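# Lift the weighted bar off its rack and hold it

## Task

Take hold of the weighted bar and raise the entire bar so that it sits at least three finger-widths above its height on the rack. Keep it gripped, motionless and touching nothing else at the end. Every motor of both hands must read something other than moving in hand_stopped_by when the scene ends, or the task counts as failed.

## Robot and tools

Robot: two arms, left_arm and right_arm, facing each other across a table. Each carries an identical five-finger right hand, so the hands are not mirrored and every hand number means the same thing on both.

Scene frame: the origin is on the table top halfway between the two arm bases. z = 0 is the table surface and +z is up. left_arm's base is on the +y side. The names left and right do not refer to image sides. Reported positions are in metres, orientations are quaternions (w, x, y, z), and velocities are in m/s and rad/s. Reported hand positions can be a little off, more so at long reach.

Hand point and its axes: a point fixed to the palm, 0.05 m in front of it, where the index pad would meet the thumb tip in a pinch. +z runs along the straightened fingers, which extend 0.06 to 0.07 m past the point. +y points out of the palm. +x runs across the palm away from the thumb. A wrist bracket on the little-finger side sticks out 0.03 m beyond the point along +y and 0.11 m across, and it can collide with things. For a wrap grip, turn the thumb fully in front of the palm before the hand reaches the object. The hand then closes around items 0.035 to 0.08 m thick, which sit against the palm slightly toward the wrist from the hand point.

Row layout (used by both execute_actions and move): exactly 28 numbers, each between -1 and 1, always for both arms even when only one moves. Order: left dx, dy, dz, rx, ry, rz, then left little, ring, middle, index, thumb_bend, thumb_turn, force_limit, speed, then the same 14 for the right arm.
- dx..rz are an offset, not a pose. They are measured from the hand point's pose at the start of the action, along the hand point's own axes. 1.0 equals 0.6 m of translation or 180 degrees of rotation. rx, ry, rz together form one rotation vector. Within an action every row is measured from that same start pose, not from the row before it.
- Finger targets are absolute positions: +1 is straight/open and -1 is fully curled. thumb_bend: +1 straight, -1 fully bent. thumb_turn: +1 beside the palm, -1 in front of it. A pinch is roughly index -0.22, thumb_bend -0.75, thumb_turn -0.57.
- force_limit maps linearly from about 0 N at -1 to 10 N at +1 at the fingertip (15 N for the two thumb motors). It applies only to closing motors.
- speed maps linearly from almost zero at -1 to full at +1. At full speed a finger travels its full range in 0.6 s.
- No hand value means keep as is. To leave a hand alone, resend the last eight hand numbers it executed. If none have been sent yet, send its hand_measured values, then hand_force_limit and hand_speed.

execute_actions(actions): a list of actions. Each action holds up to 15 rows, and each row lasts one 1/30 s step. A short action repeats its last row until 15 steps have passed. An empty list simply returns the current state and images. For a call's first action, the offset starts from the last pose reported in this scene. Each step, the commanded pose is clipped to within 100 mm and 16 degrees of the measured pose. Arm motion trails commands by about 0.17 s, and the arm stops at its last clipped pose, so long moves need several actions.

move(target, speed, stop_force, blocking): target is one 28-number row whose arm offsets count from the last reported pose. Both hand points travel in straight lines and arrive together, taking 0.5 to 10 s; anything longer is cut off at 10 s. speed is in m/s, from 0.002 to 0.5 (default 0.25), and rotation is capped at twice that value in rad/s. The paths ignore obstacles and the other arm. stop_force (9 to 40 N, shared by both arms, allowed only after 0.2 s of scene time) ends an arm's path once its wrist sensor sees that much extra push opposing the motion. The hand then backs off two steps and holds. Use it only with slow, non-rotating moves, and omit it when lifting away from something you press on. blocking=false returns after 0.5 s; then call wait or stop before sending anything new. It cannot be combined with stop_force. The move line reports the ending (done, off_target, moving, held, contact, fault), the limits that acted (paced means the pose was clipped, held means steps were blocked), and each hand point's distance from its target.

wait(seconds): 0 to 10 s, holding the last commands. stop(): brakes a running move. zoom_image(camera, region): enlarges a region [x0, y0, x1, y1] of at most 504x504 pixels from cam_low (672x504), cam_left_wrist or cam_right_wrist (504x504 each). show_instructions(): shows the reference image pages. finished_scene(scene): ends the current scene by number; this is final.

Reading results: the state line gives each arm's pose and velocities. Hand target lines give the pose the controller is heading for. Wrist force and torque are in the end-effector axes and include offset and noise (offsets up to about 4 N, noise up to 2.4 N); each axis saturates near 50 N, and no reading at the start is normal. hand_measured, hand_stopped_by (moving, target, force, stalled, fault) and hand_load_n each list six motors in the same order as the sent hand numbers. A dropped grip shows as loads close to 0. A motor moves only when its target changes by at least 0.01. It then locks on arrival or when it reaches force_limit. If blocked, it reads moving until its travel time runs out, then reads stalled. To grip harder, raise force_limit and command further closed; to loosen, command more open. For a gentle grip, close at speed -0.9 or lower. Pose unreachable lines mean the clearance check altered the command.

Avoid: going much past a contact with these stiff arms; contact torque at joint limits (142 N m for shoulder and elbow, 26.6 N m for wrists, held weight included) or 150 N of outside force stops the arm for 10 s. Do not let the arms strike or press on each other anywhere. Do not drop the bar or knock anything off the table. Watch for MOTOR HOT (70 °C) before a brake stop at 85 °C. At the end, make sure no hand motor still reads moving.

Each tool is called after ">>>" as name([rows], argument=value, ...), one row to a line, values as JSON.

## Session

>>> execute_actions(actions=[])

Scene clock: 0.00 s.
left_arm: end_effector_position=(+0.2979, +0.4710, +0.4701) hand_measured=(+1.000, +1.000, +1.000, +1.000, +1.000, +1.000) hand_load_n=(+0.0, +0.0, +0.0, +0.0, +0.0, +0.0) hand_stopped_by=(target, target, target, target, target, target) hand_force_limit=0.00 hand_speed=-0.80 end_effector_quat_wxyz=(-0.019, +0.376, +0.926, +0.002) end_effector_velocity=(-0.000, -0.000, +0.000) end_effector_angular_velocity=(-0.000, +0.001, -0.001) | right_arm: end_effector_position=(+0.1112, -0.2518, +0.4742) hand_measured=(+1.000, +1.000, +1.000, +1.000, +1.000, +1.000) hand_load_n=(+0.0, +0.0, +0.0, +0.0, +0.0, +0.0) hand_stopped_by=(target, target, target, target, target, target) hand_force_limit=0.00 hand_speed=-0.80 end_effector_quat_wxyz=(-0.014, -0.400, +0.916, -0.012) end_effector_velocity=(+0.000, +0.000, +0.000) end_effector_angular_velocity=(+0.000, -0.001, -0.002)
Joint positions: left_arm=[ 0.549 -1.72   1.366  1.957  1.592 -1.86 ] | right_arm=[-1.217 -1.716  1.351  1.966  1.592 -1.903]
Joint velocities: left_arm=[-0.001 -0.    -0.001  0.001  0.001 -0.   ] | right_arm=[ 0.     0.001 -0.001  0.     0.     0.002]
Motor temperatures (°C, as the motors report them): left_arm=[23 22 21 25 32 28] | right_arm=[18 24 24 31 26 25]
Wrist force (N, on the end effector, along its own x y z axes, offset not removed): no reading
Wrist torque (N m, same axes, about the end effector's origin, offset not removed): no reading
Hand target (left_arm): +0.298, +0.471, +0.470; -0.019, +0.376, +0.926, +0.002
Hand target (right_arm): +0.111, -0.252, +0.474; -0.014, -0.400, +0.916, -0.012

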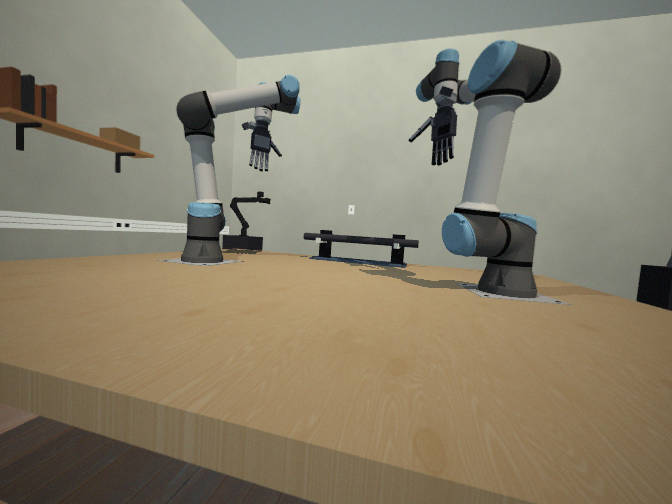

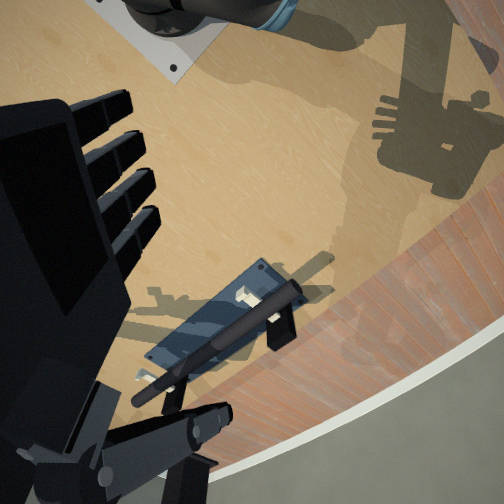

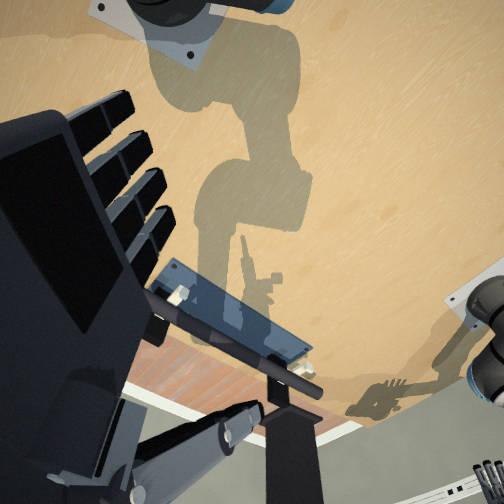

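>>> move(target=[-0.45,-0.10,0.283,0.243,-0.55,-0.55, 1,1,1,1,1,-1,0.5,0.5, -0.538,-0.158,0.29,0.475,-0.186,-0.186, 1,1,1,1,1,-1,0.5,0.5], speed=0.4)

Scene clock: 8.60 s.
left_arm: end_effector_position=(+0.4439, +0.2423, +0.2916) hand_measured=(+1.000, +1.000, +1.000, +1.000, +1.000, -1.000) hand_load_n=(+0.0, +0.0, +0.0, +0.0, +0.0, +0.0) hand_stopped_by=(target, target, target, target, target, target) hand_force_limit=0.50 hand_speed=0.50 end_effector_quat_wxyz=(+0.486, -0.495, +0.522, -0.496) end_effector_velocity=(+0.001, +0.001, -0.000) end_effector_angular_velocity=(-0.003, -0.012, +0.003) | right_arm: end_effector_position=(+0.3978, -0.0856, +0.2901) hand_measured=(+1.000, +1.000, +1.000, +1.000, +1.000, -1.000) hand_load_n=(+0.0, +0.0, +0.0, +0.0, +0.0, +0.0) hand_stopped_by=(target, target, target, target, target, target) hand_force_limit=0.50 hand_speed=0.50 end_effector_quat_wxyz=(+0.487, -0.512, +0.496, -0.505) end_effector_velocity=(+0.001, +0.001, -0.000) end_effector_angular_velocity=(+0.000, -0.016, +0.008)
Joint positions: left_arm=[ 0.142 -1.547  1.886 -0.085  0.143 -3.377] | right_arm=[-0.759 -1.479  1.819 -0.312  2.521 -3.154]
Joint velocities: left_arm=[ 0.001 -0.016  0.019 -0.079 -0.005  0.072] | right_arm=[-0.003 -0.005  0.017 -0.041 -0.01  -0.023]
Motor temperatures (°C, as the motors report them): left_arm=[23 22 21 25 32 28] | right_arm=[18 24 24 31 26 25]
Wrist force (N, on the end effector, along its own x y z axes, offset not removed): left_arm=[0.0 -0.8 3.0] | right_arm=[0.5 -1.7 -1.2]
Wrist torque (N m, same axes, about the end effector's origin, offset not removed): left_arm=[-0.40 -0.05 -0.23] | right_arm=[-0.14 -0.17 0.07]
Hand target (left_arm): +0.444, +0.242, +0.292; +0.487, -0.495, +0.522, -0.496
Hand target (right_arm): +0.398, -0.086, +0.290; +0.488, -0.512, +0.495, -0.505
Off the commanded pose (left_arm): 0.001 m, 0 deg.
Off the commanded pose (right_arm): 0.001 m, 0 deg.
move: done

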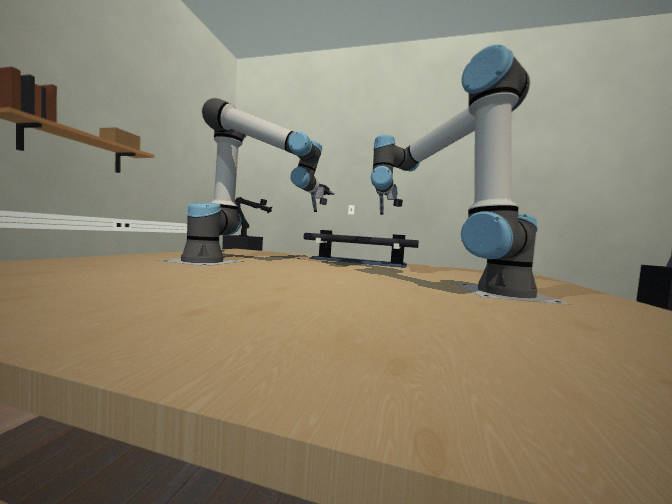

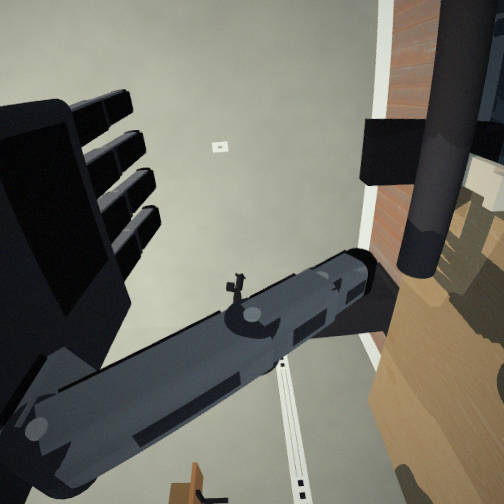

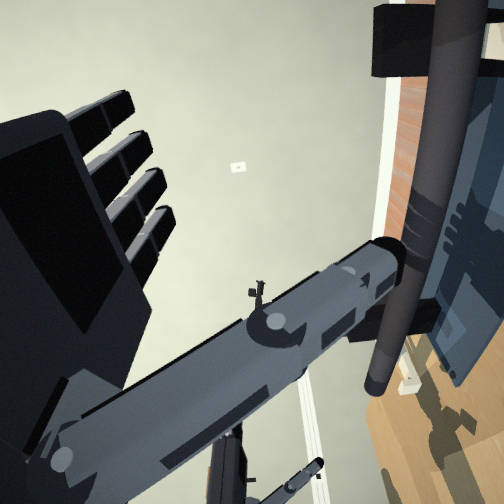

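>>> move(target=[0.145,0.2,0.077,0,0,0, 1,1,1,1,1,-1,0.5,0.5, -0.175,0.2,0.153,0,0,0, 1,1,1,1,1,-1,0.5,0.5])

Scene clock: 13.87 s.
left_arm: end_effector_position=(+0.4826, +0.1560, +0.1690) hand_measured=(+1.000, +1.000, +1.000, +1.000, +1.000, -1.000) hand_load_n=(+0.0, +0.0, +0.0, +0.0, +0.0, +0.0) hand_stopped_by=(target, target, target, target, target, target) hand_force_limit=0.50 hand_speed=0.50 end_effector_quat_wxyz=(+0.486, -0.496, +0.522, -0.496) end_effector_velocity=(+0.002, -0.001, -0.001) end_effector_angular_velocity=(-0.002, -0.003, +0.002) | right_arm: end_effector_position=(+0.4877, +0.0149, +0.1655) hand_measured=(+1.000, +1.000, +1.000, +1.000, +1.000, -1.000) hand_load_n=(+0.0, +0.0, +0.0, +0.0, +0.0, +0.0) hand_stopped_by=(target, target, target, target, target, target) hand_force_limit=0.50 hand_speed=0.50 end_effector_quat_wxyz=(+0.487, -0.512, +0.495, -0.505) end_effector_velocity=(+0.002, +0.003, -0.000) end_effector_angular_velocity=(+0.001, -0.002, -0.000)
Joint positions: left_arm=[ 0.208 -1.209  1.818 -0.431  0.208 -3.299] | right_arm=[-0.786 -1.069  1.618 -0.522  2.494 -3.155]
Joint velocities: left_arm=[ 0.003  0.003  0.    -0.02   0.001  0.015] | right_arm=[-0.001  0.007 -0.009 -0.    -0.    -0.001]
Motor temperatures (°C, as the motors report them): left_arm=[23 22 21 25 32 28] | right_arm=[18 24 24 31 26 25]
Wrist force (N, on the end effector, along its own x y z axes, offset not removed): left_arm=[-1.4 0.3 2.8] | right_arm=[-1.2 0.2 -0.5]
Wrist torque (N m, same axes, about the end effector's origin, offset not removed): left_arm=[-0.17 0.10 -0.05] | right_arm=[0.24 0.13 -0.07]
Hand target (left_arm): +0.483, +0.156, +0.169; +0.486, -0.495, +0.522, -0.496
Hand target (right_arm): +0.488, +0.015, +0.165; +0.487, -0.512, +0.496, -0.505
Off the commanded pose (left_arm): 0.000 m, 0 deg.
Off the commanded pose (right_arm): 0.000 m, 0 deg.
move: done

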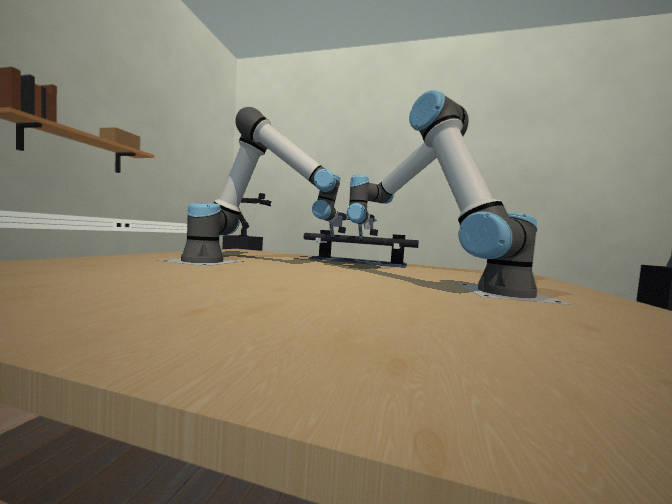

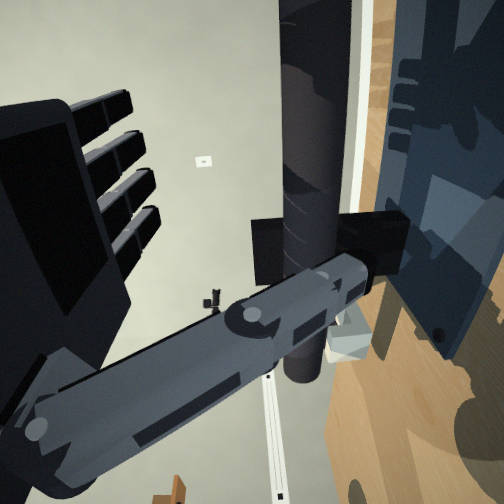

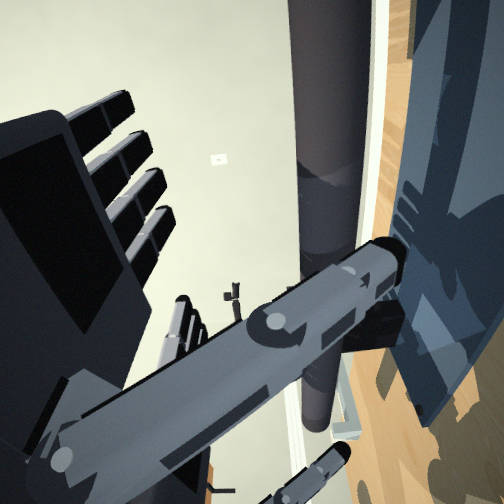

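>>> move(target=[0,0.16,0.055,0,0,0, 1,1,1,1,1,-1,0.5,0.5, 0,0.155,0.05,0,0,0, 1,1,1,1,1,-1,0.5,0.5], speed=0.04, stop_force=9)

Scene clock: 20.33 s.
left_arm: end_effector_position=(+0.5075, +0.1567, +0.0863) hand_measured=(+1.000, +1.000, +1.000, +1.000, +1.000, -1.000) hand_load_n=(+0.5, +1.0, +0.0, +0.0, +0.0, +0.0) hand_stopped_by=(target, target, target, target, target, target) hand_force_limit=0.50 hand_speed=0.50 end_effector_quat_wxyz=(+0.486, -0.495, +0.523, -0.495) end_effector_velocity=(-0.001, +0.001, +0.003) end_effector_angular_velocity=(+0.002, +0.001, +0.001) | right_arm: end_effector_position=(+0.5123, +0.0121, +0.0846) hand_measured=(+1.000, +1.000, +1.000, +1.000, +1.000, -1.000) hand_load_n=(+0.0, +0.0, +0.0, +1.0, +0.0, +0.0) hand_stopped_by=(target, target, target, target, target, target) hand_force_limit=0.50 hand_speed=0.50 end_effector_quat_wxyz=(+0.487, -0.513, +0.495, -0.505) end_effector_velocity=(-0.001, +0.000, +0.004) end_effector_angular_velocity=(+0.001, -0.001, +0.000)
Joint positions: left_arm=[ 0.262 -1.065  1.861 -0.652  0.261 -3.264] | right_arm=[-0.825 -0.941  1.654 -0.686  2.455 -3.157]
Joint velocities: left_arm=[-0.002 -0.006  0.     0.009 -0.003 -0.002] | right_arm=[ 0.002 -0.006  0.     0.005  0.002 -0.   ]
Motor temperatures (°C, as the motors report them): left_arm=[23 22 21 25 32 28] | right_arm=[18 24 24 31 26 25]
Wrist force (N, on the end effector, along its own x y z axes, offset not removed): left_arm=[1.0 -13.2 11.2] | right_arm=[3.6 -13.4 -6.9]
Wrist torque (N m, same axes, about the end effector's origin, offset not removed): left_arm=[0.14 -0.36 -0.75] | right_arm=[1.03 -0.43 0.15]
Hand target (left_arm): +0.507, +0.157, +0.087; +0.486, -0.496, +0.522, -0.495
Hand target (right_arm): +0.512, +0.012, +0.085; +0.487, -0.512, +0.496, -0.505
Off the commanded pose (left_arm): 0.015 m, 0 deg.
Off the commanded pose (right_arm): 0.013 m, 0 deg.
move: contact (left_arm, right_arm)

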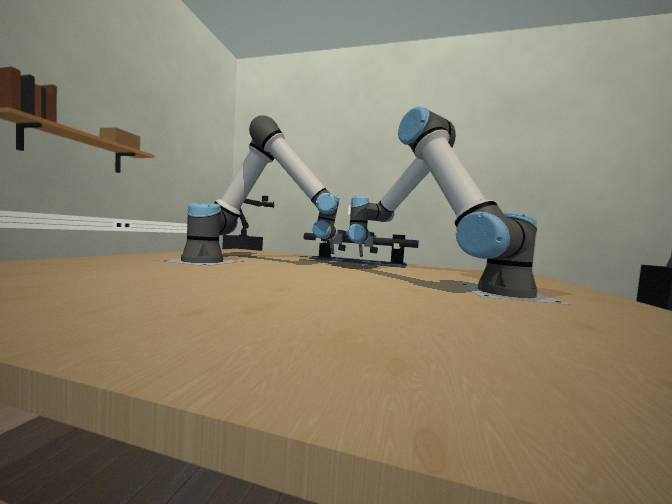

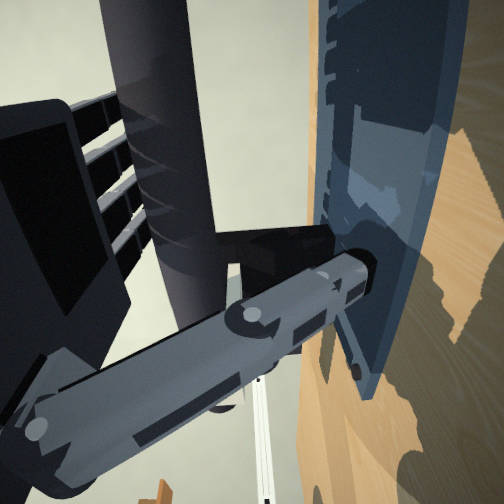

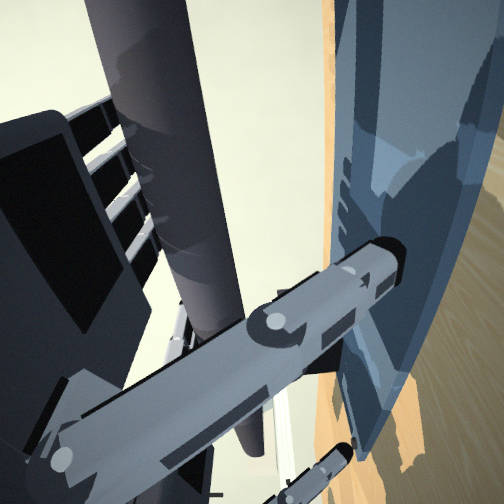

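Same procedure: slide forward, close, ease up and re-close.

>>> execute_actions([
  [[0,-0.006,0.02,0,0,0, 1,1,1,1,1,-1,0.5,0.5, 0,-0.006,0.02,0,0,0, 1,1,1,1,1,-1,0.5,0.5]],
  [[0,0,0,0,0,0, -1,-1,-1,-1,-1,-1,1,0, 0,0,0,0,0,0, -1,-1,-1,-1,-1,-1,1,0]],
  [[0,-0.01,0,0,0,0, -0.98,-0.98,-0.98,-0.98,-0.98,-1,1,0, 0,-0.01,0,0,0,0, -0.98,-0.98,-0.98,-0.98,-0.98,-1,1,0]],
  [[0,-0.01,0,0,0,0, -1,-1,-1,-1,-1,-1,1,0, 0,-0.01,0,0,0,0, -1,-1,-1,-1,-1,-1,1,0]],
  [[0,0,0,0,0,0, -1,-1,-1,-1,-1,-1,1,0, 0,0,0,0,0,0, -1,-1,-1,-1,-1,-1,1,0]],
  [[0,-0.005,0,0,0,0, -0.98,-0.98,-0.98,-0.98,-1,-1,1,0, 0,-0.005,0,0,0,0, -0.98,-0.98,-0.98,-0.98,-1,-1,1,0]],
  [[0,0,0,0,0,0, -1,-1,-1,-1,-1,-1,1,0, 0,0,0,0,0,0, -1,-1,-1,-1,-1,-1,1,0]],
  [[0,0,0,0,0,0, -1,-1,-1,-1,-1,-1,1,0, 0,0,0,0,0,0, -1,-1,-1,-1,-1,-1,1,0]],
])

Scene clock: 31.93 s.
left_arm: end_effector_position=(+0.5198, +0.1559, +0.1041) hand_measured=(+0.544, +0.546, +0.540, +0.534, -1.000, -1.000) hand_load_n=(+12.0, +12.0, +12.0, +12.0, +0.0, +0.0) hand_stopped_by=(force, force, force, force, target, target) hand_force_limit=1.00 hand_speed=0.00 end_effector_quat_wxyz=(+0.486, -0.495, +0.523, -0.495) end_effector_velocity=(+0.000, -0.000, +0.000) end_effector_angular_velocity=(-0.000, +0.000, -0.000) | right_arm: end_effector_position=(+0.5243, +0.0128, +0.1029) hand_measured=(+0.368, +0.398, +0.430, +0.440, -0.970, -1.000) hand_load_n=(+13.5, +13.0, +8.0, +14.0, +28.5, +2.5) hand_stopped_by=(force, force, force, force, force, target) hand_force_limit=1.00 hand_speed=0.00 end_effector_quat_wxyz=(+0.487, -0.512, +0.495, -0.505) end_effector_velocity=(+0.000, +0.000, +0.000) end_effector_angular_velocity=(-0.000, -0.000, -0.000)
Joint positions: left_arm=[ 0.287 -1.085  1.833 -0.616  0.286 -3.251] | right_arm=[-0.841 -0.958  1.624 -0.641  2.439 -3.157]
Joint velocities: left_arm=[ 0.001 -0.    -0.     0.001  0.001 -0.   ] | right_arm=[-0.     0.    -0.    -0.     0.    -0.001]
Motor temperatures (°C, as the motors report them): left_arm=[23 22 21 25 32 28] | right_arm=[18 24 24 31 26 25]
Wrist force (N, on the end effector, along its own x y z axes, offset not removed): left_arm=[-1.0 -50.0 18.9] | right_arm=[2.5 -30.6 17.0]
Wrist torque (N m, same axes, about the end effector's origin, offset not removed): left_arm=[1.33 -0.45 -1.73] | right_arm=[0.63 -0.84 -1.13]
Hand target (left_arm): +0.520, +0.156, +0.104; +0.486, -0.495, +0.523, -0.495
Hand target (right_arm): +0.524, +0.013, +0.103; +0.487, -0.512, +0.495, -0.505
Off the commanded pose (left_arm): 0.000 m, 0 deg.
Off the commanded pose (right_arm): 0.000 m, 0 deg.

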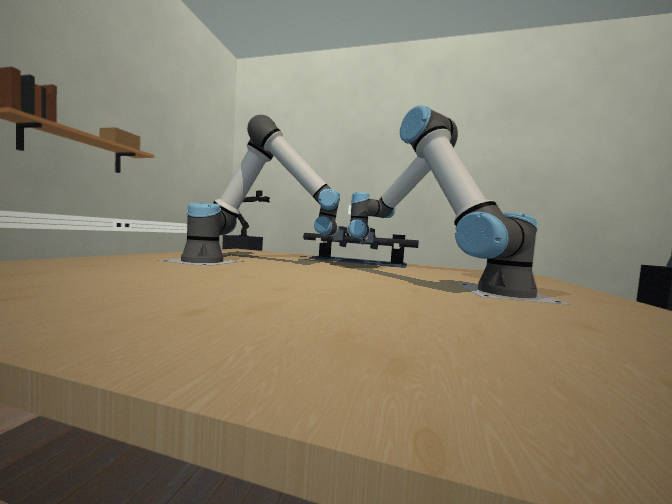

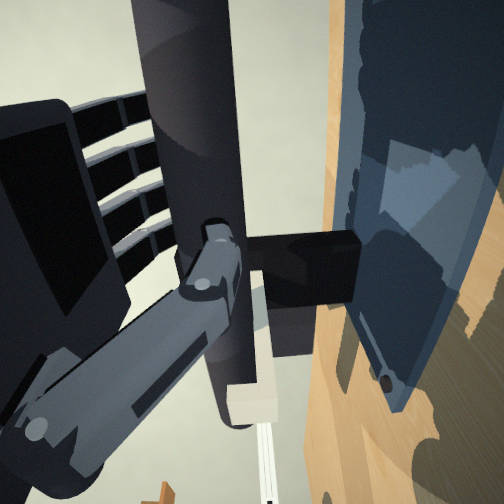

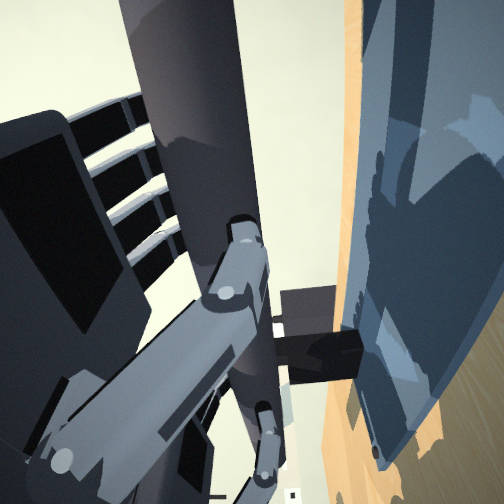

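>>> execute_actions([
  [[0,0,0.04,0,0,0, 0.9,0.9,0.9,0.9,0,-1,1,0.5, 0,0,0.04,0,0,0, 0.9,0.9,0.9,0.9,0,-1,1,0.5]],
  [[0,0,0,0,0,0, 0.9,0.9,0.9,0.9,0,-1,1,0.5, 0,0,0,0,0,0, 0.9,0.9,0.9,0.9,0,-1,1,0.5]],
])

Scene clock: 36.83 s.
left_arm: end_effector_position=(+0.5428, +0.1551, +0.1033) hand_measured=(+0.900, +0.900, +0.900, +0.900, +0.000, -1.000) hand_load_n=(+0.0, +0.0, +0.0, +0.0, +0.0, +0.0) hand_stopped_by=(target, target, target, target, target, target) hand_force_limit=1.00 hand_speed=0.50 end_effector_quat_wxyz=(+0.486, -0.495, +0.523, -0.495) end_effector_velocity=(-0.000, +0.001, +0.000) end_effector_angular_velocity=(+0.000, +0.000, +0.002) | right_arm: end_effector_position=(+0.5475, +0.0127, +0.1025) hand_measured=(+0.900, +0.900, +0.900, +0.900, +0.000, -1.000) hand_load_n=(+0.0, +0.0, +0.0, +0.0, +0.0, +0.0) hand_stopped_by=(target, target, target, target, target, target) hand_force_limit=1.00 hand_speed=0.50 end_effector_quat_wxyz=(+0.487, -0.512, +0.495, -0.505) end_effector_velocity=(-0.001, +0.000, +0.000) end_effector_angular_velocity=(+0.001, -0.000, +0.000)
Joint positions: left_arm=[ 0.332 -1.064  1.799 -0.621  0.331 -3.232] | right_arm=[-0.873 -0.937  1.588 -0.627  2.407 -3.159]
Joint velocities: left_arm=[-0.    -0.001  0.     0.001 -0.002 -0.001] | right_arm=[ 0.001 -0.001  0.001 -0.     0.001  0.001]
Motor temperatures (°C, as the motors report them): left_arm=[23 22 21 25 32 28] | right_arm=[18 24 24 31 26 25]
Wrist force (N, on the end effector, along its own x y z axes, offset not removed): left_arm=[-0.2 3.1 1.9] | right_arm=[-2.1 2.3 -1.4]
Wrist torque (N m, same axes, about the end effector's origin, offset not removed): left_arm=[0.24 -0.01 0.08] | right_arm=[0.34 0.33 -0.06]
Hand target (left_arm): +0.543, +0.155, +0.103; +0.486, -0.495, +0.523, -0.495
Hand target (right_arm): +0.547, +0.013, +0.102; +0.487, -0.512, +0.495, -0.505
Off the commanded pose (left_arm): 0.000 m, 0 deg.
Off the commanded pose (right_arm): 0.000 m, 0 deg.

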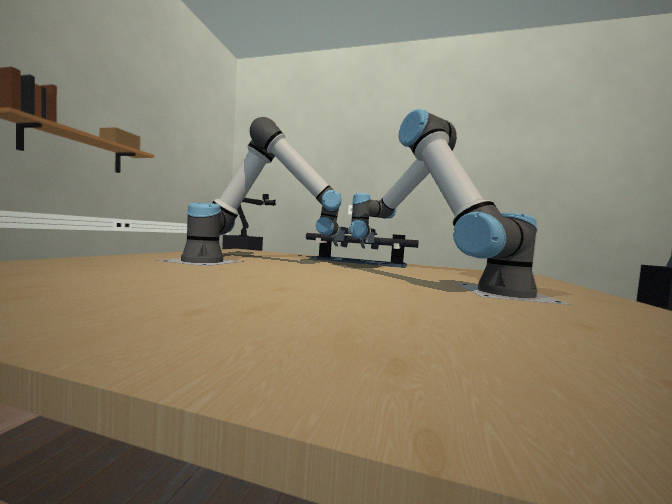

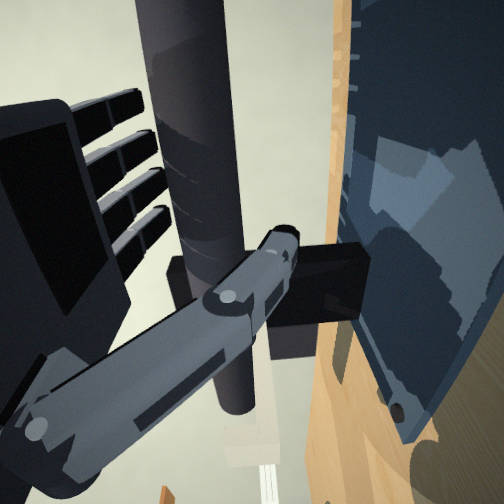

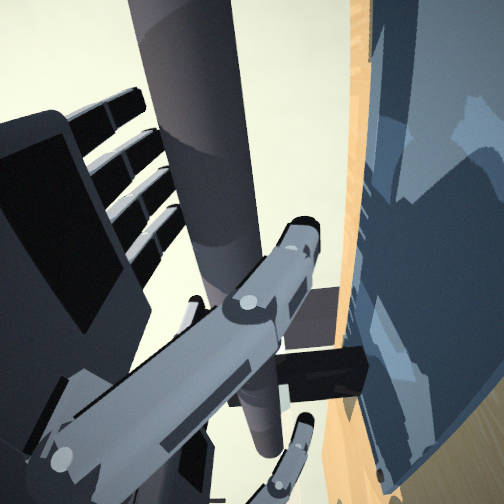

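No contact. Descend gently.

>>> move(target=[0,0.06,0,0,0,0, 0.9,0.9,0.9,0.9,0,-1,1,0.5, 0,0.06,0,0,0,0, 0.9,0.9,0.9,0.9,0,-1,1,0.5], speed=0.03, stop_force=9)

Scene clock: 41.20 s.
left_arm: end_effector_position=(+0.5422, +0.1555, +0.0901) hand_measured=(+0.902, +0.902, +0.902, +0.900, +0.000, -1.000) hand_load_n=(+8.5, +9.5, +6.5, +3.0, +0.0, +0.0) hand_stopped_by=(target, target, target, target, target, target) hand_force_limit=1.00 hand_speed=0.50 end_effector_quat_wxyz=(+0.486, -0.495, +0.523, -0.495) end_effector_velocity=(-0.001, -0.001, +0.003) end_effector_angular_velocity=(+0.002, +0.001, -0.003) | right_arm: end_effector_position=(+0.5472, +0.0121, +0.0871) hand_measured=(+0.900, +0.900, +0.900, +0.902, +0.000, -1.000) hand_load_n=(+0.0, +0.0, +3.5, +12.0, +0.0, +0.0) hand_stopped_by=(target, target, target, target, target, target) hand_force_limit=1.00 hand_speed=0.50 end_effector_quat_wxyz=(+0.487, -0.513, +0.495, -0.505) end_effector_velocity=(-0.000, -0.000, +0.004) end_effector_angular_velocity=(-0.003, +0.002, -0.000)
Joint positions: left_arm=[ 0.332 -1.043  1.809 -0.649  0.33  -3.233] | right_arm=[-0.873 -0.916  1.599 -0.658  2.407 -3.159]
Joint velocities: left_arm=[-0.002 -0.005 -0.003  0.009  0.001  0.001] | right_arm=[-0.    -0.007 -0.003  0.013  0.    -0.001]
Motor temperatures (°C, as the motors report them): left_arm=[23 22 21 25 32 28] | right_arm=[18 24 24 31 26 25]
Wrist force (N, on the end effector, along its own x y z axes, offset not removed): left_arm=[0.9 -32.8 16.7] | right_arm=[2.8 -30.6 -13.1]
Wrist torque (N m, same axes, about the end effector's origin, offset not removed): left_arm=[0.43 -0.78 -1.32] | right_arm=[1.74 0.34 0.15]
Hand target (left_arm): +0.542, +0.155, +0.091; +0.486, -0.496, +0.523, -0.495
Hand target (right_arm): +0.547, +0.012, +0.088; +0.487, -0.512, +0.496, -0.505
Off the commanded pose (left_arm): 0.023 m, 0 deg.
Off the commanded pose (right_arm): 0.021 m, 0 deg.
move: contact (left_arm, right_arm)

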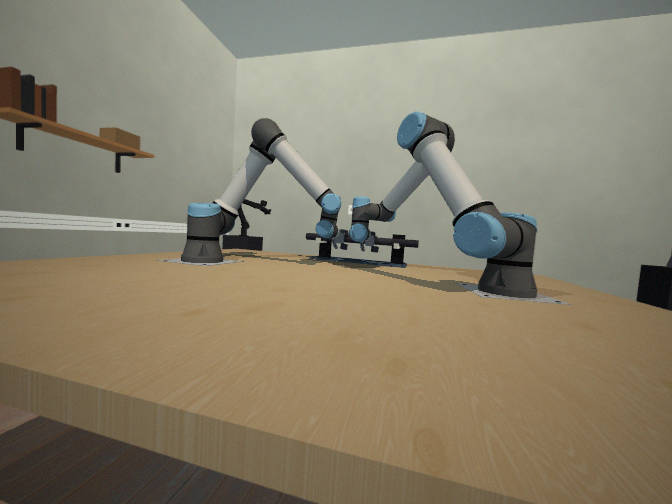

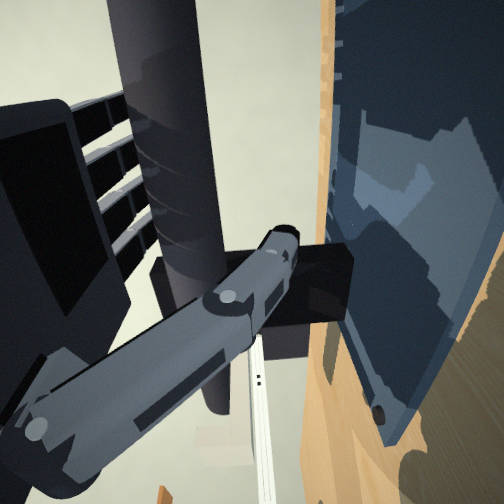

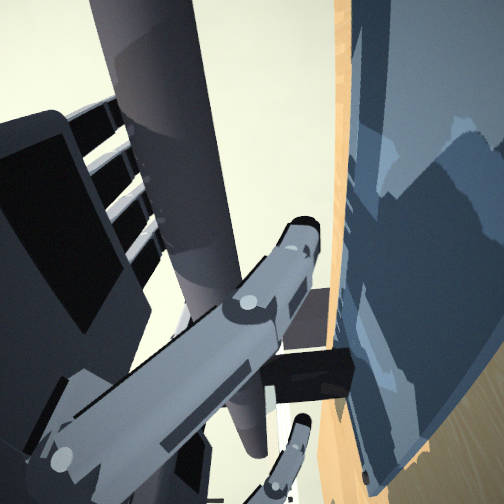

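>>> execute_actions([
  [[0,-0.008,0.01,0,0,0, -1,-1,-1,-1,-1,-1,1,0, 0,-0.008,0.01,0,0,0, -1,-1,-1,-1,-1,-1,1,0]],
  [[0,-0.008,0,0,0,0, -0.98,-0.98,-0.98,-0.98,-0.98,-1,1,0, 0,-0.008,0,0,0,0, -0.98,-0.98,-0.98,-0.98,-0.98,-1,1,0]],
  [[0,0,0,0,0,0, -1,-1,-1,-1,-1,-1,1,0, 0,0,0,0,0,0, -1,-1,-1,-1,-1,-1,1,0]],
  [[0,0,0,0,0,0, -1,-1,-1,-1,-1,-1,1,0, 0,0,0,0,0,0, -1,-1,-1,-1,-1,-1,1,0]],
])

Scene clock: 49.33 s.
left_arm: end_effector_position=(+0.5484, +0.1551, +0.0992) hand_measured=(+0.686, +0.688, +0.682, +0.676, -1.000, -1.000) hand_load_n=(+10.5, +10.5, +10.0, +10.5, +0.0, +0.0) hand_stopped_by=(force, force, force, force, target, target) hand_force_limit=1.00 hand_speed=0.00 end_effector_quat_wxyz=(+0.486, -0.495, +0.523, -0.495) end_effector_velocity=(+0.000, +0.001, -0.000) end_effector_angular_velocity=(+0.001, +0.000, +0.002) | right_arm: end_effector_position=(+0.5531, +0.0124, +0.0963) hand_measured=(+0.542, +0.574, +0.596, +0.634, -1.000, -1.000) hand_load_n=(+12.5, +12.5, +11.5, +5.0, +0.0, +0.0) hand_stopped_by=(force, force, force, force, target, target) hand_force_limit=1.00 hand_speed=0.00 end_effector_quat_wxyz=(+0.487, -0.513, +0.495, -0.505) end_effector_velocity=(+0.000, +0.000, +0.000) end_effector_angular_velocity=(+0.002, +0.000, +0.000)
Joint positions: left_arm=[ 0.343 -1.053  1.793 -0.628  0.342 -3.229] | right_arm=[-0.88  -0.923  1.582 -0.635  2.399 -3.159]
Joint velocities: left_arm=[ 0.001  0.     0.     0.    -0.001  0.   ] | right_arm=[-0.     0.    -0.     0.    -0.     0.002]
Motor temperatures (°C, as the motors report them): left_arm=[23 22 21 25 32 28] | right_arm=[18 24 24 31 26 25]
Wrist force (N, on the end effector, along its own x y z axes, offset not removed): left_arm=[-4.3 -50.0 3.8] | right_arm=[3.0 -50.0 23.5]
Wrist torque (N m, same axes, about the end effector's origin, offset not removed): left_arm=[2.24 -0.26 -1.92] | right_arm=[1.06 -0.94 -1.54]
Hand target (left_arm): +0.548, +0.155, +0.099; +0.486, -0.495, +0.523, -0.495
Hand target (right_arm): +0.553, +0.012, +0.096; +0.487, -0.513, +0.495, -0.505
Off the commanded pose (left_arm): 0.000 m, 0 deg.
Off the commanded pose (right_arm): 0.000 m, 0 deg.

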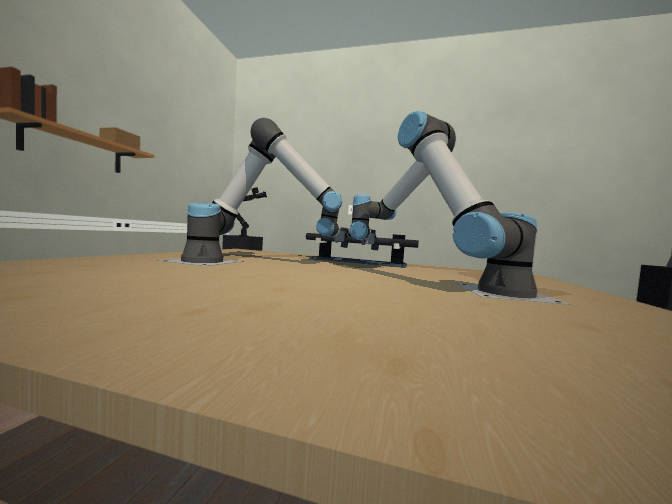

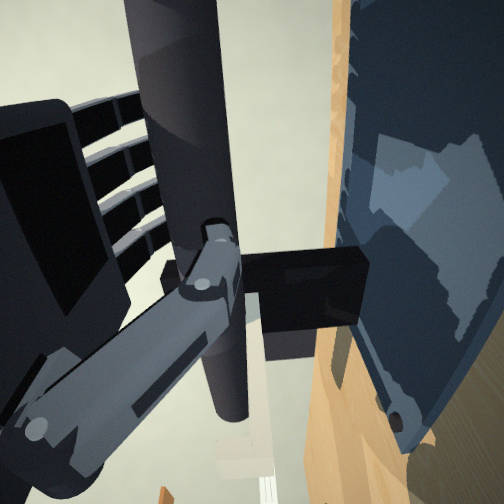

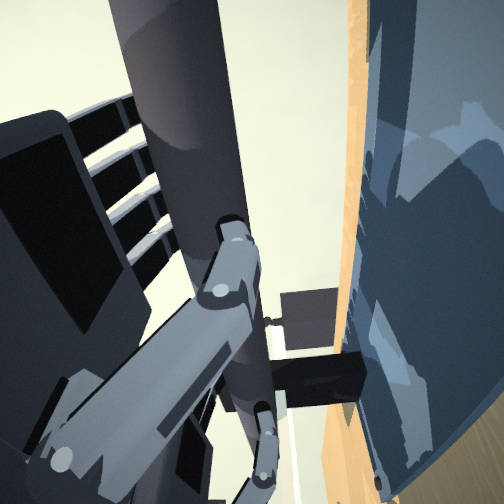

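>>> execute_actions([
  [[0,-0.01,0.05,0,0,0, 0.9,0.9,0.9,0.9,0,-1,1,0.5, 0,-0.01,0.05,0,0,0, 0.9,0.9,0.9,0.9,0,-1,1,0.5]],
  [[0,0,0,0,0,0, 0.9,0.9,0.9,0.9,0,-1,1,0.5, 0,0,0,0,0,0, 0.9,0.9,0.9,0.9,0,-1,1,0.5]],
])

Scene clock: 55.27 s.
left_arm: end_effector_position=(+0.5774, +0.1541, +0.1039) hand_measured=(+0.900, +0.900, +0.900, +0.900, +0.000, -1.000) hand_load_n=(+0.0, +0.0, +0.0, +0.0, +0.0, +0.0) hand_stopped_by=(target, target, target, target, target, target) hand_force_limit=1.00 hand_speed=0.50 end_effector_quat_wxyz=(+0.486, -0.495, +0.523, -0.495) end_effector_velocity=(+0.000, +0.001, -0.000) end_effector_angular_velocity=(-0.000, -0.000, +0.001) | right_arm: end_effector_position=(+0.5822, +0.0124, +0.1018) hand_measured=(+0.900, +0.900, +0.900, +0.900, +0.000, -1.000) hand_load_n=(+0.0, +0.0, +0.0, +0.0, +0.0, +0.0) hand_stopped_by=(target, target, target, target, target, target) hand_force_limit=1.00 hand_speed=0.50 end_effector_quat_wxyz=(+0.487, -0.512, +0.495, -0.505) end_effector_velocity=(-0.000, -0.001, +0.000) end_effector_angular_velocity=(-0.003, +0.000, -0.001)
Joint positions: left_arm=[ 0.398 -1.031  1.739 -0.612  0.396 -3.212] | right_arm=[-0.917 -0.903  1.528 -0.602  2.363 -3.16 ]
Joint velocities: left_arm=[ 0.001 -0.001  0.002 -0.001 -0.     0.   ] | right_arm=[-0.    -0.001  0.001  0.     0.001 -0.003]
Motor temperatures (°C, as the motors report them): left_arm=[23 22 21 25 32 28] | right_arm=[18 24 24 31 26 25]
Wrist force (N, on the end effector, along its own x y z axes, offset not removed): left_arm=[-1.2 2.2 3.2] | right_arm=[-1.9 1.4 -2.5]
Wrist torque (N m, same axes, about the end effector's origin, offset not removed): left_arm=[-0.06 0.05 0.01] | right_arm=[0.36 0.43 0.02]
Hand target (left_arm): +0.577, +0.154, +0.104; +0.486, -0.495, +0.523, -0.495
Hand target (right_arm): +0.582, +0.012, +0.102; +0.487, -0.512, +0.495, -0.505
Off the commanded pose (left_arm): 0.000 m, 0 deg.
Off the commanded pose (right_arm): 0.000 m, 0 deg.

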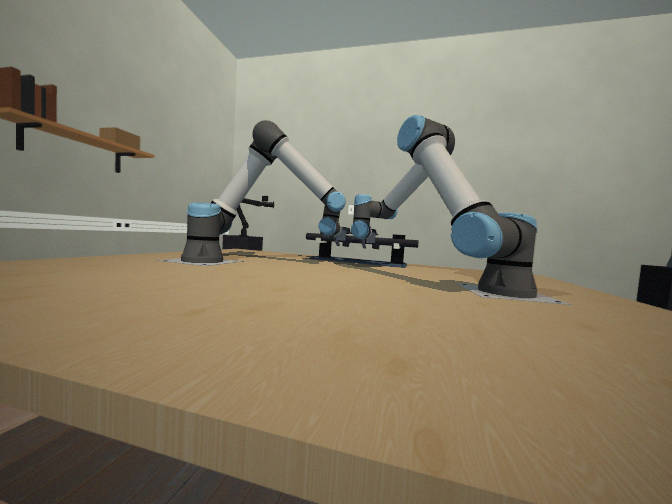

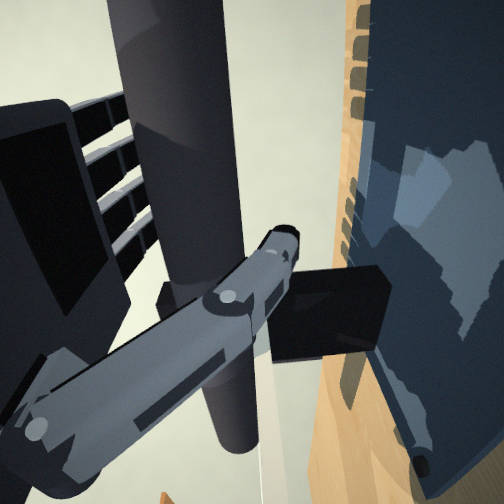

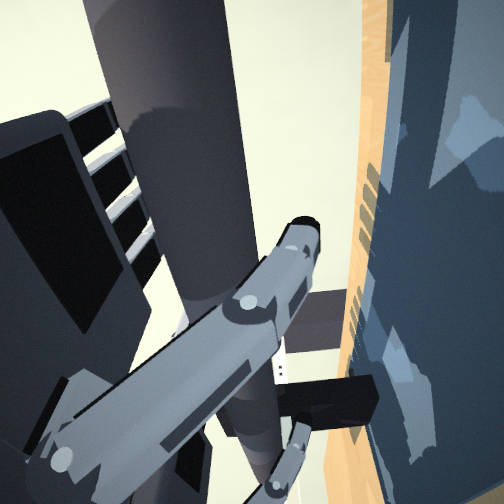

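>>> move(target=[0,0.06,0,0,0,0, 0.9,0.9,0.9,0.9,0,-1,1,0.5, 0,0.06,0,0,0,0, 0.9,0.9,0.9,0.9,0,-1,1,0.5], speed=0.03, stop_force=9)

Scene clock: 58.93 s.
left_arm: end_effector_position=(+0.5767, +0.1545, +0.0862) hand_measured=(+0.900, +0.900, +0.900, +0.900, +0.000, -1.000) hand_load_n=(+7.5, +4.0, +1.0, +0.0, +0.0, +0.0) hand_stopped_by=(target, target, target, target, target, target) hand_force_limit=1.00 hand_speed=0.50 end_effector_quat_wxyz=(+0.486, -0.495, +0.523, -0.495) end_effector_velocity=(-0.000, +0.001, +0.006) end_effector_angular_velocity=(+0.009, +0.004, -0.001) | right_arm: end_effector_position=(+0.5818, +0.0117, +0.0851) hand_measured=(+0.900, +0.900, +0.900, +0.900, +0.000, -1.000) hand_load_n=(+0.0, +0.0, +0.0, +3.0, +0.0, +0.0) hand_stopped_by=(target, target, target, target, target, target) hand_force_limit=1.00 hand_speed=0.50 end_effector_quat_wxyz=(+0.487, -0.513, +0.495, -0.505) end_effector_velocity=(-0.001, -0.001, +0.005) end_effector_angular_velocity=(-0.006, +0.004, +0.001)
Joint positions: left_arm=[ 0.397 -1.004  1.753 -0.651  0.395 -3.214] | right_arm=[-0.918 -0.881  1.539 -0.635  2.362 -3.16 ]
Joint velocities: left_arm=[ 0.001 -0.01  -0.005  0.026  0.001  0.   ] | right_arm=[ 0.    -0.009 -0.003  0.017 -0.001 -0.002]
Motor temperatures (°C, as the motors report them): left_arm=[23 22 21 25 32 28] | right_arm=[18 24 24 31 26 25]
Wrist force (N, on the end effector, along its own x y z axes, offset not removed): left_arm=[-3.8 -50.0 4.7] | right_arm=[0.3 -22.0 0.4]
Wrist torque (N m, same axes, about the end effector's origin, offset not removed): left_arm=[1.51 -0.34 -3.16] | right_arm=[0.46 0.06 0.10]
Hand target (left_arm): +0.577, +0.154, +0.088; +0.486, -0.495, +0.523, -0.495
Hand target (right_arm): +0.582, +0.012, +0.086; +0.487, -0.512, +0.495, -0.505
Off the commanded pose (left_arm): 0.018 m, 0 deg.
Off the commanded pose (right_arm): 0.019 m, 0 deg.
move: contact (left_arm, right_arm)

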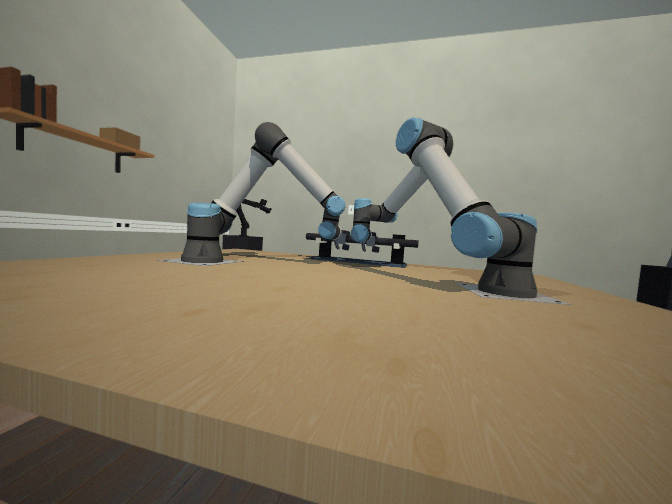

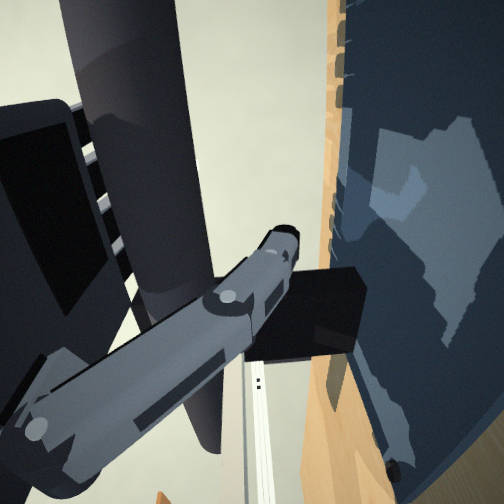

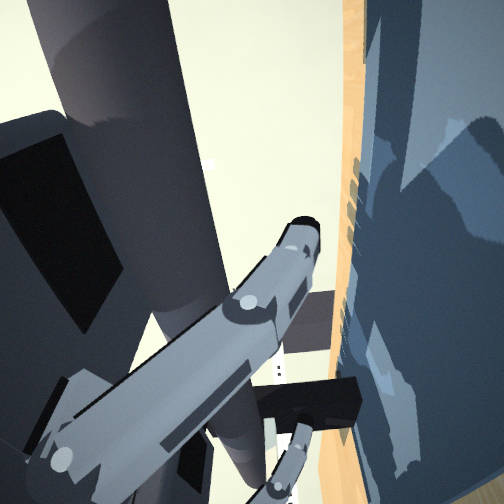

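>>> execute_actions([
  [[0,-0.005,0,0,0,0, -1,-1,-1,-1,-1,-1,1,0, 0,-0.005,0,0,0,0, -1,-1,-1,-1,-1,-1,1,0]],
  [[0,-0.008,0,0,0,0, -0.98,-0.98,-0.98,-0.98,-0.98,-1,1,0, 0,-0.008,0,0,0,0, -0.98,-0.98,-0.98,-0.98,-0.98,-1,1,0]],
  [[0,-0.008,0,0,0,0, -1,-1,-1,-1,-1,-1,1,0, 0,-0.008,0,0,0,0, -1,-1,-1,-1,-1,-1,1,0]],
  [[0,0,0,0,0,0, -0.98,-0.98,-0.98,-0.98,-1,-1,1,0, 0,0,0,0,0,0, -0.98,-0.98,-0.98,-0.98,-1,-1,1,0]],
  [[0,0,0,0,0,0, -0.98,-0.98,-0.98,-0.98,-1,-1,1,0, 0,0,0,0,0,0, -0.98,-0.98,-0.98,-0.98,-1,-1,1,0]],
])

Scene clock: 74.43 s.
left_arm: end_effector_position=(+0.5772, +0.1536, +0.0921) hand_measured=(+0.576, +0.520, +0.478, +0.468, -0.902, -1.000) hand_load_n=(+0.0, +0.0, +0.0, +1.5, +11.0, +1.5) hand_stopped_by=(force, force, force, force, force, target) hand_force_limit=1.00 hand_speed=0.00 end_effector_quat_wxyz=(+0.486, -0.497, +0.520, -0.497) end_effector_velocity=(+0.000, -0.001, -0.000) end_effector_angular_velocity=(-0.002, -0.000, -0.001) | right_arm: end_effector_position=(+0.5822, +0.0122, +0.0977) hand_measured=(-0.488, -0.414, -0.246, -0.266, -0.816, -1.000) hand_load_n=(+9.0, +0.5, +7.0, +12.5, +26.0, +5.0) hand_stopped_by=(force, force, force, force, force, target) hand_force_limit=1.00 hand_speed=0.00 end_effector_quat_wxyz=(+0.487, -0.512, +0.495, -0.505) end_effector_velocity=(+0.000, -0.000, -0.000) end_effector_angular_velocity=(+0.000, +0.000, -0.000)
Joint positions: left_arm=[ 0.397 -1.013  1.749 -0.646  0.394 -3.213] | right_arm=[-0.917 -0.897  1.531 -0.611  2.363 -3.16 ]
Joint velocities: left_arm=[ 0.     0.    -0.    -0.001  0.002 -0.   ] | right_arm=[-0.     0.001 -0.    -0.     0.     0.001]
Motor temperatures (°C, as the motors report them): left_arm=[23 22 21 25 32 28] | right_arm=[18 24 24 31 26 25]
Wrist force (N, on the end effector, along its own x y z axes, offset not removed): left_arm=[-0.9 3.1 3.2] | right_arm=[-4.1 24.6 -3.9]
Wrist torque (N m, same axes, about the end effector's origin, offset not removed): left_arm=[0.00 -0.01 0.02] | right_arm=[1.05 -0.07 0.45]
Hand target (left_arm): +0.577, +0.154, +0.092; +0.486, -0.497, +0.520, -0.497
Hand target (right_arm): +0.582, +0.012, +0.098; +0.487, -0.512, +0.495, -0.505
Off the commanded pose (left_arm): 0.000 m, 0 deg.
Off the commanded pose (right_arm): 0.000 m, 0 deg.
FORCE FAULT: contact force on the left arm reached its limit, and that arm stopped for 10 seconds. The contact can be on any part of that arm, not only on its tool. That time counts as 16 of the actions that you can send in this scene. That arm's remaining commands of this call were not run. That arm holds still and accepts commands again. Move the arm away from the contact; if what it grips holds it there, let go first. Pushing or pulling that hard again can fault the arm again.

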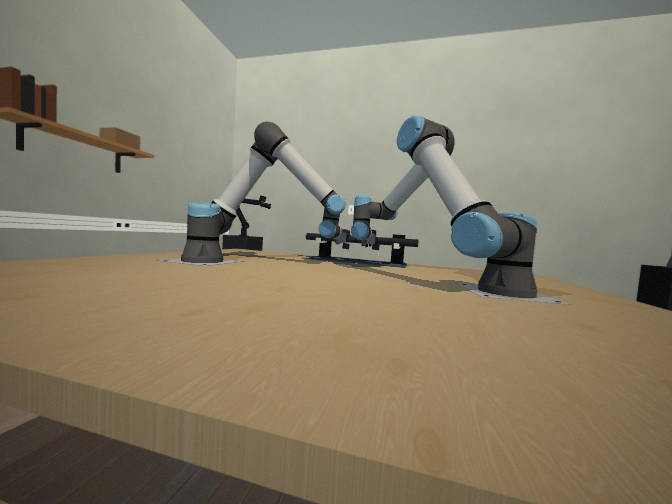

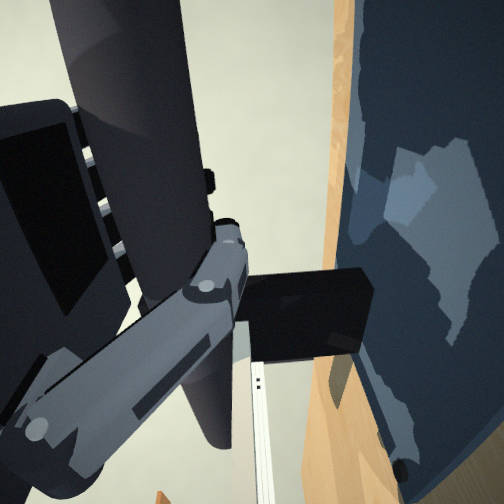

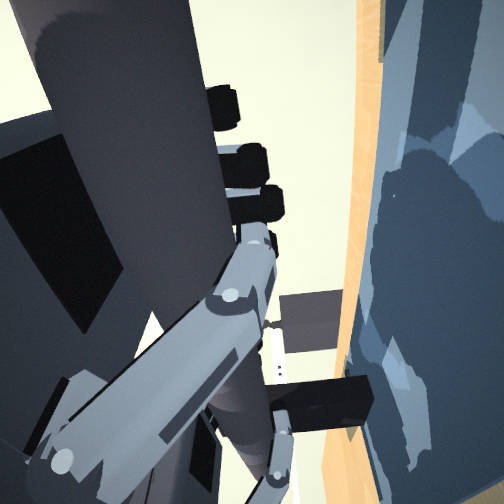

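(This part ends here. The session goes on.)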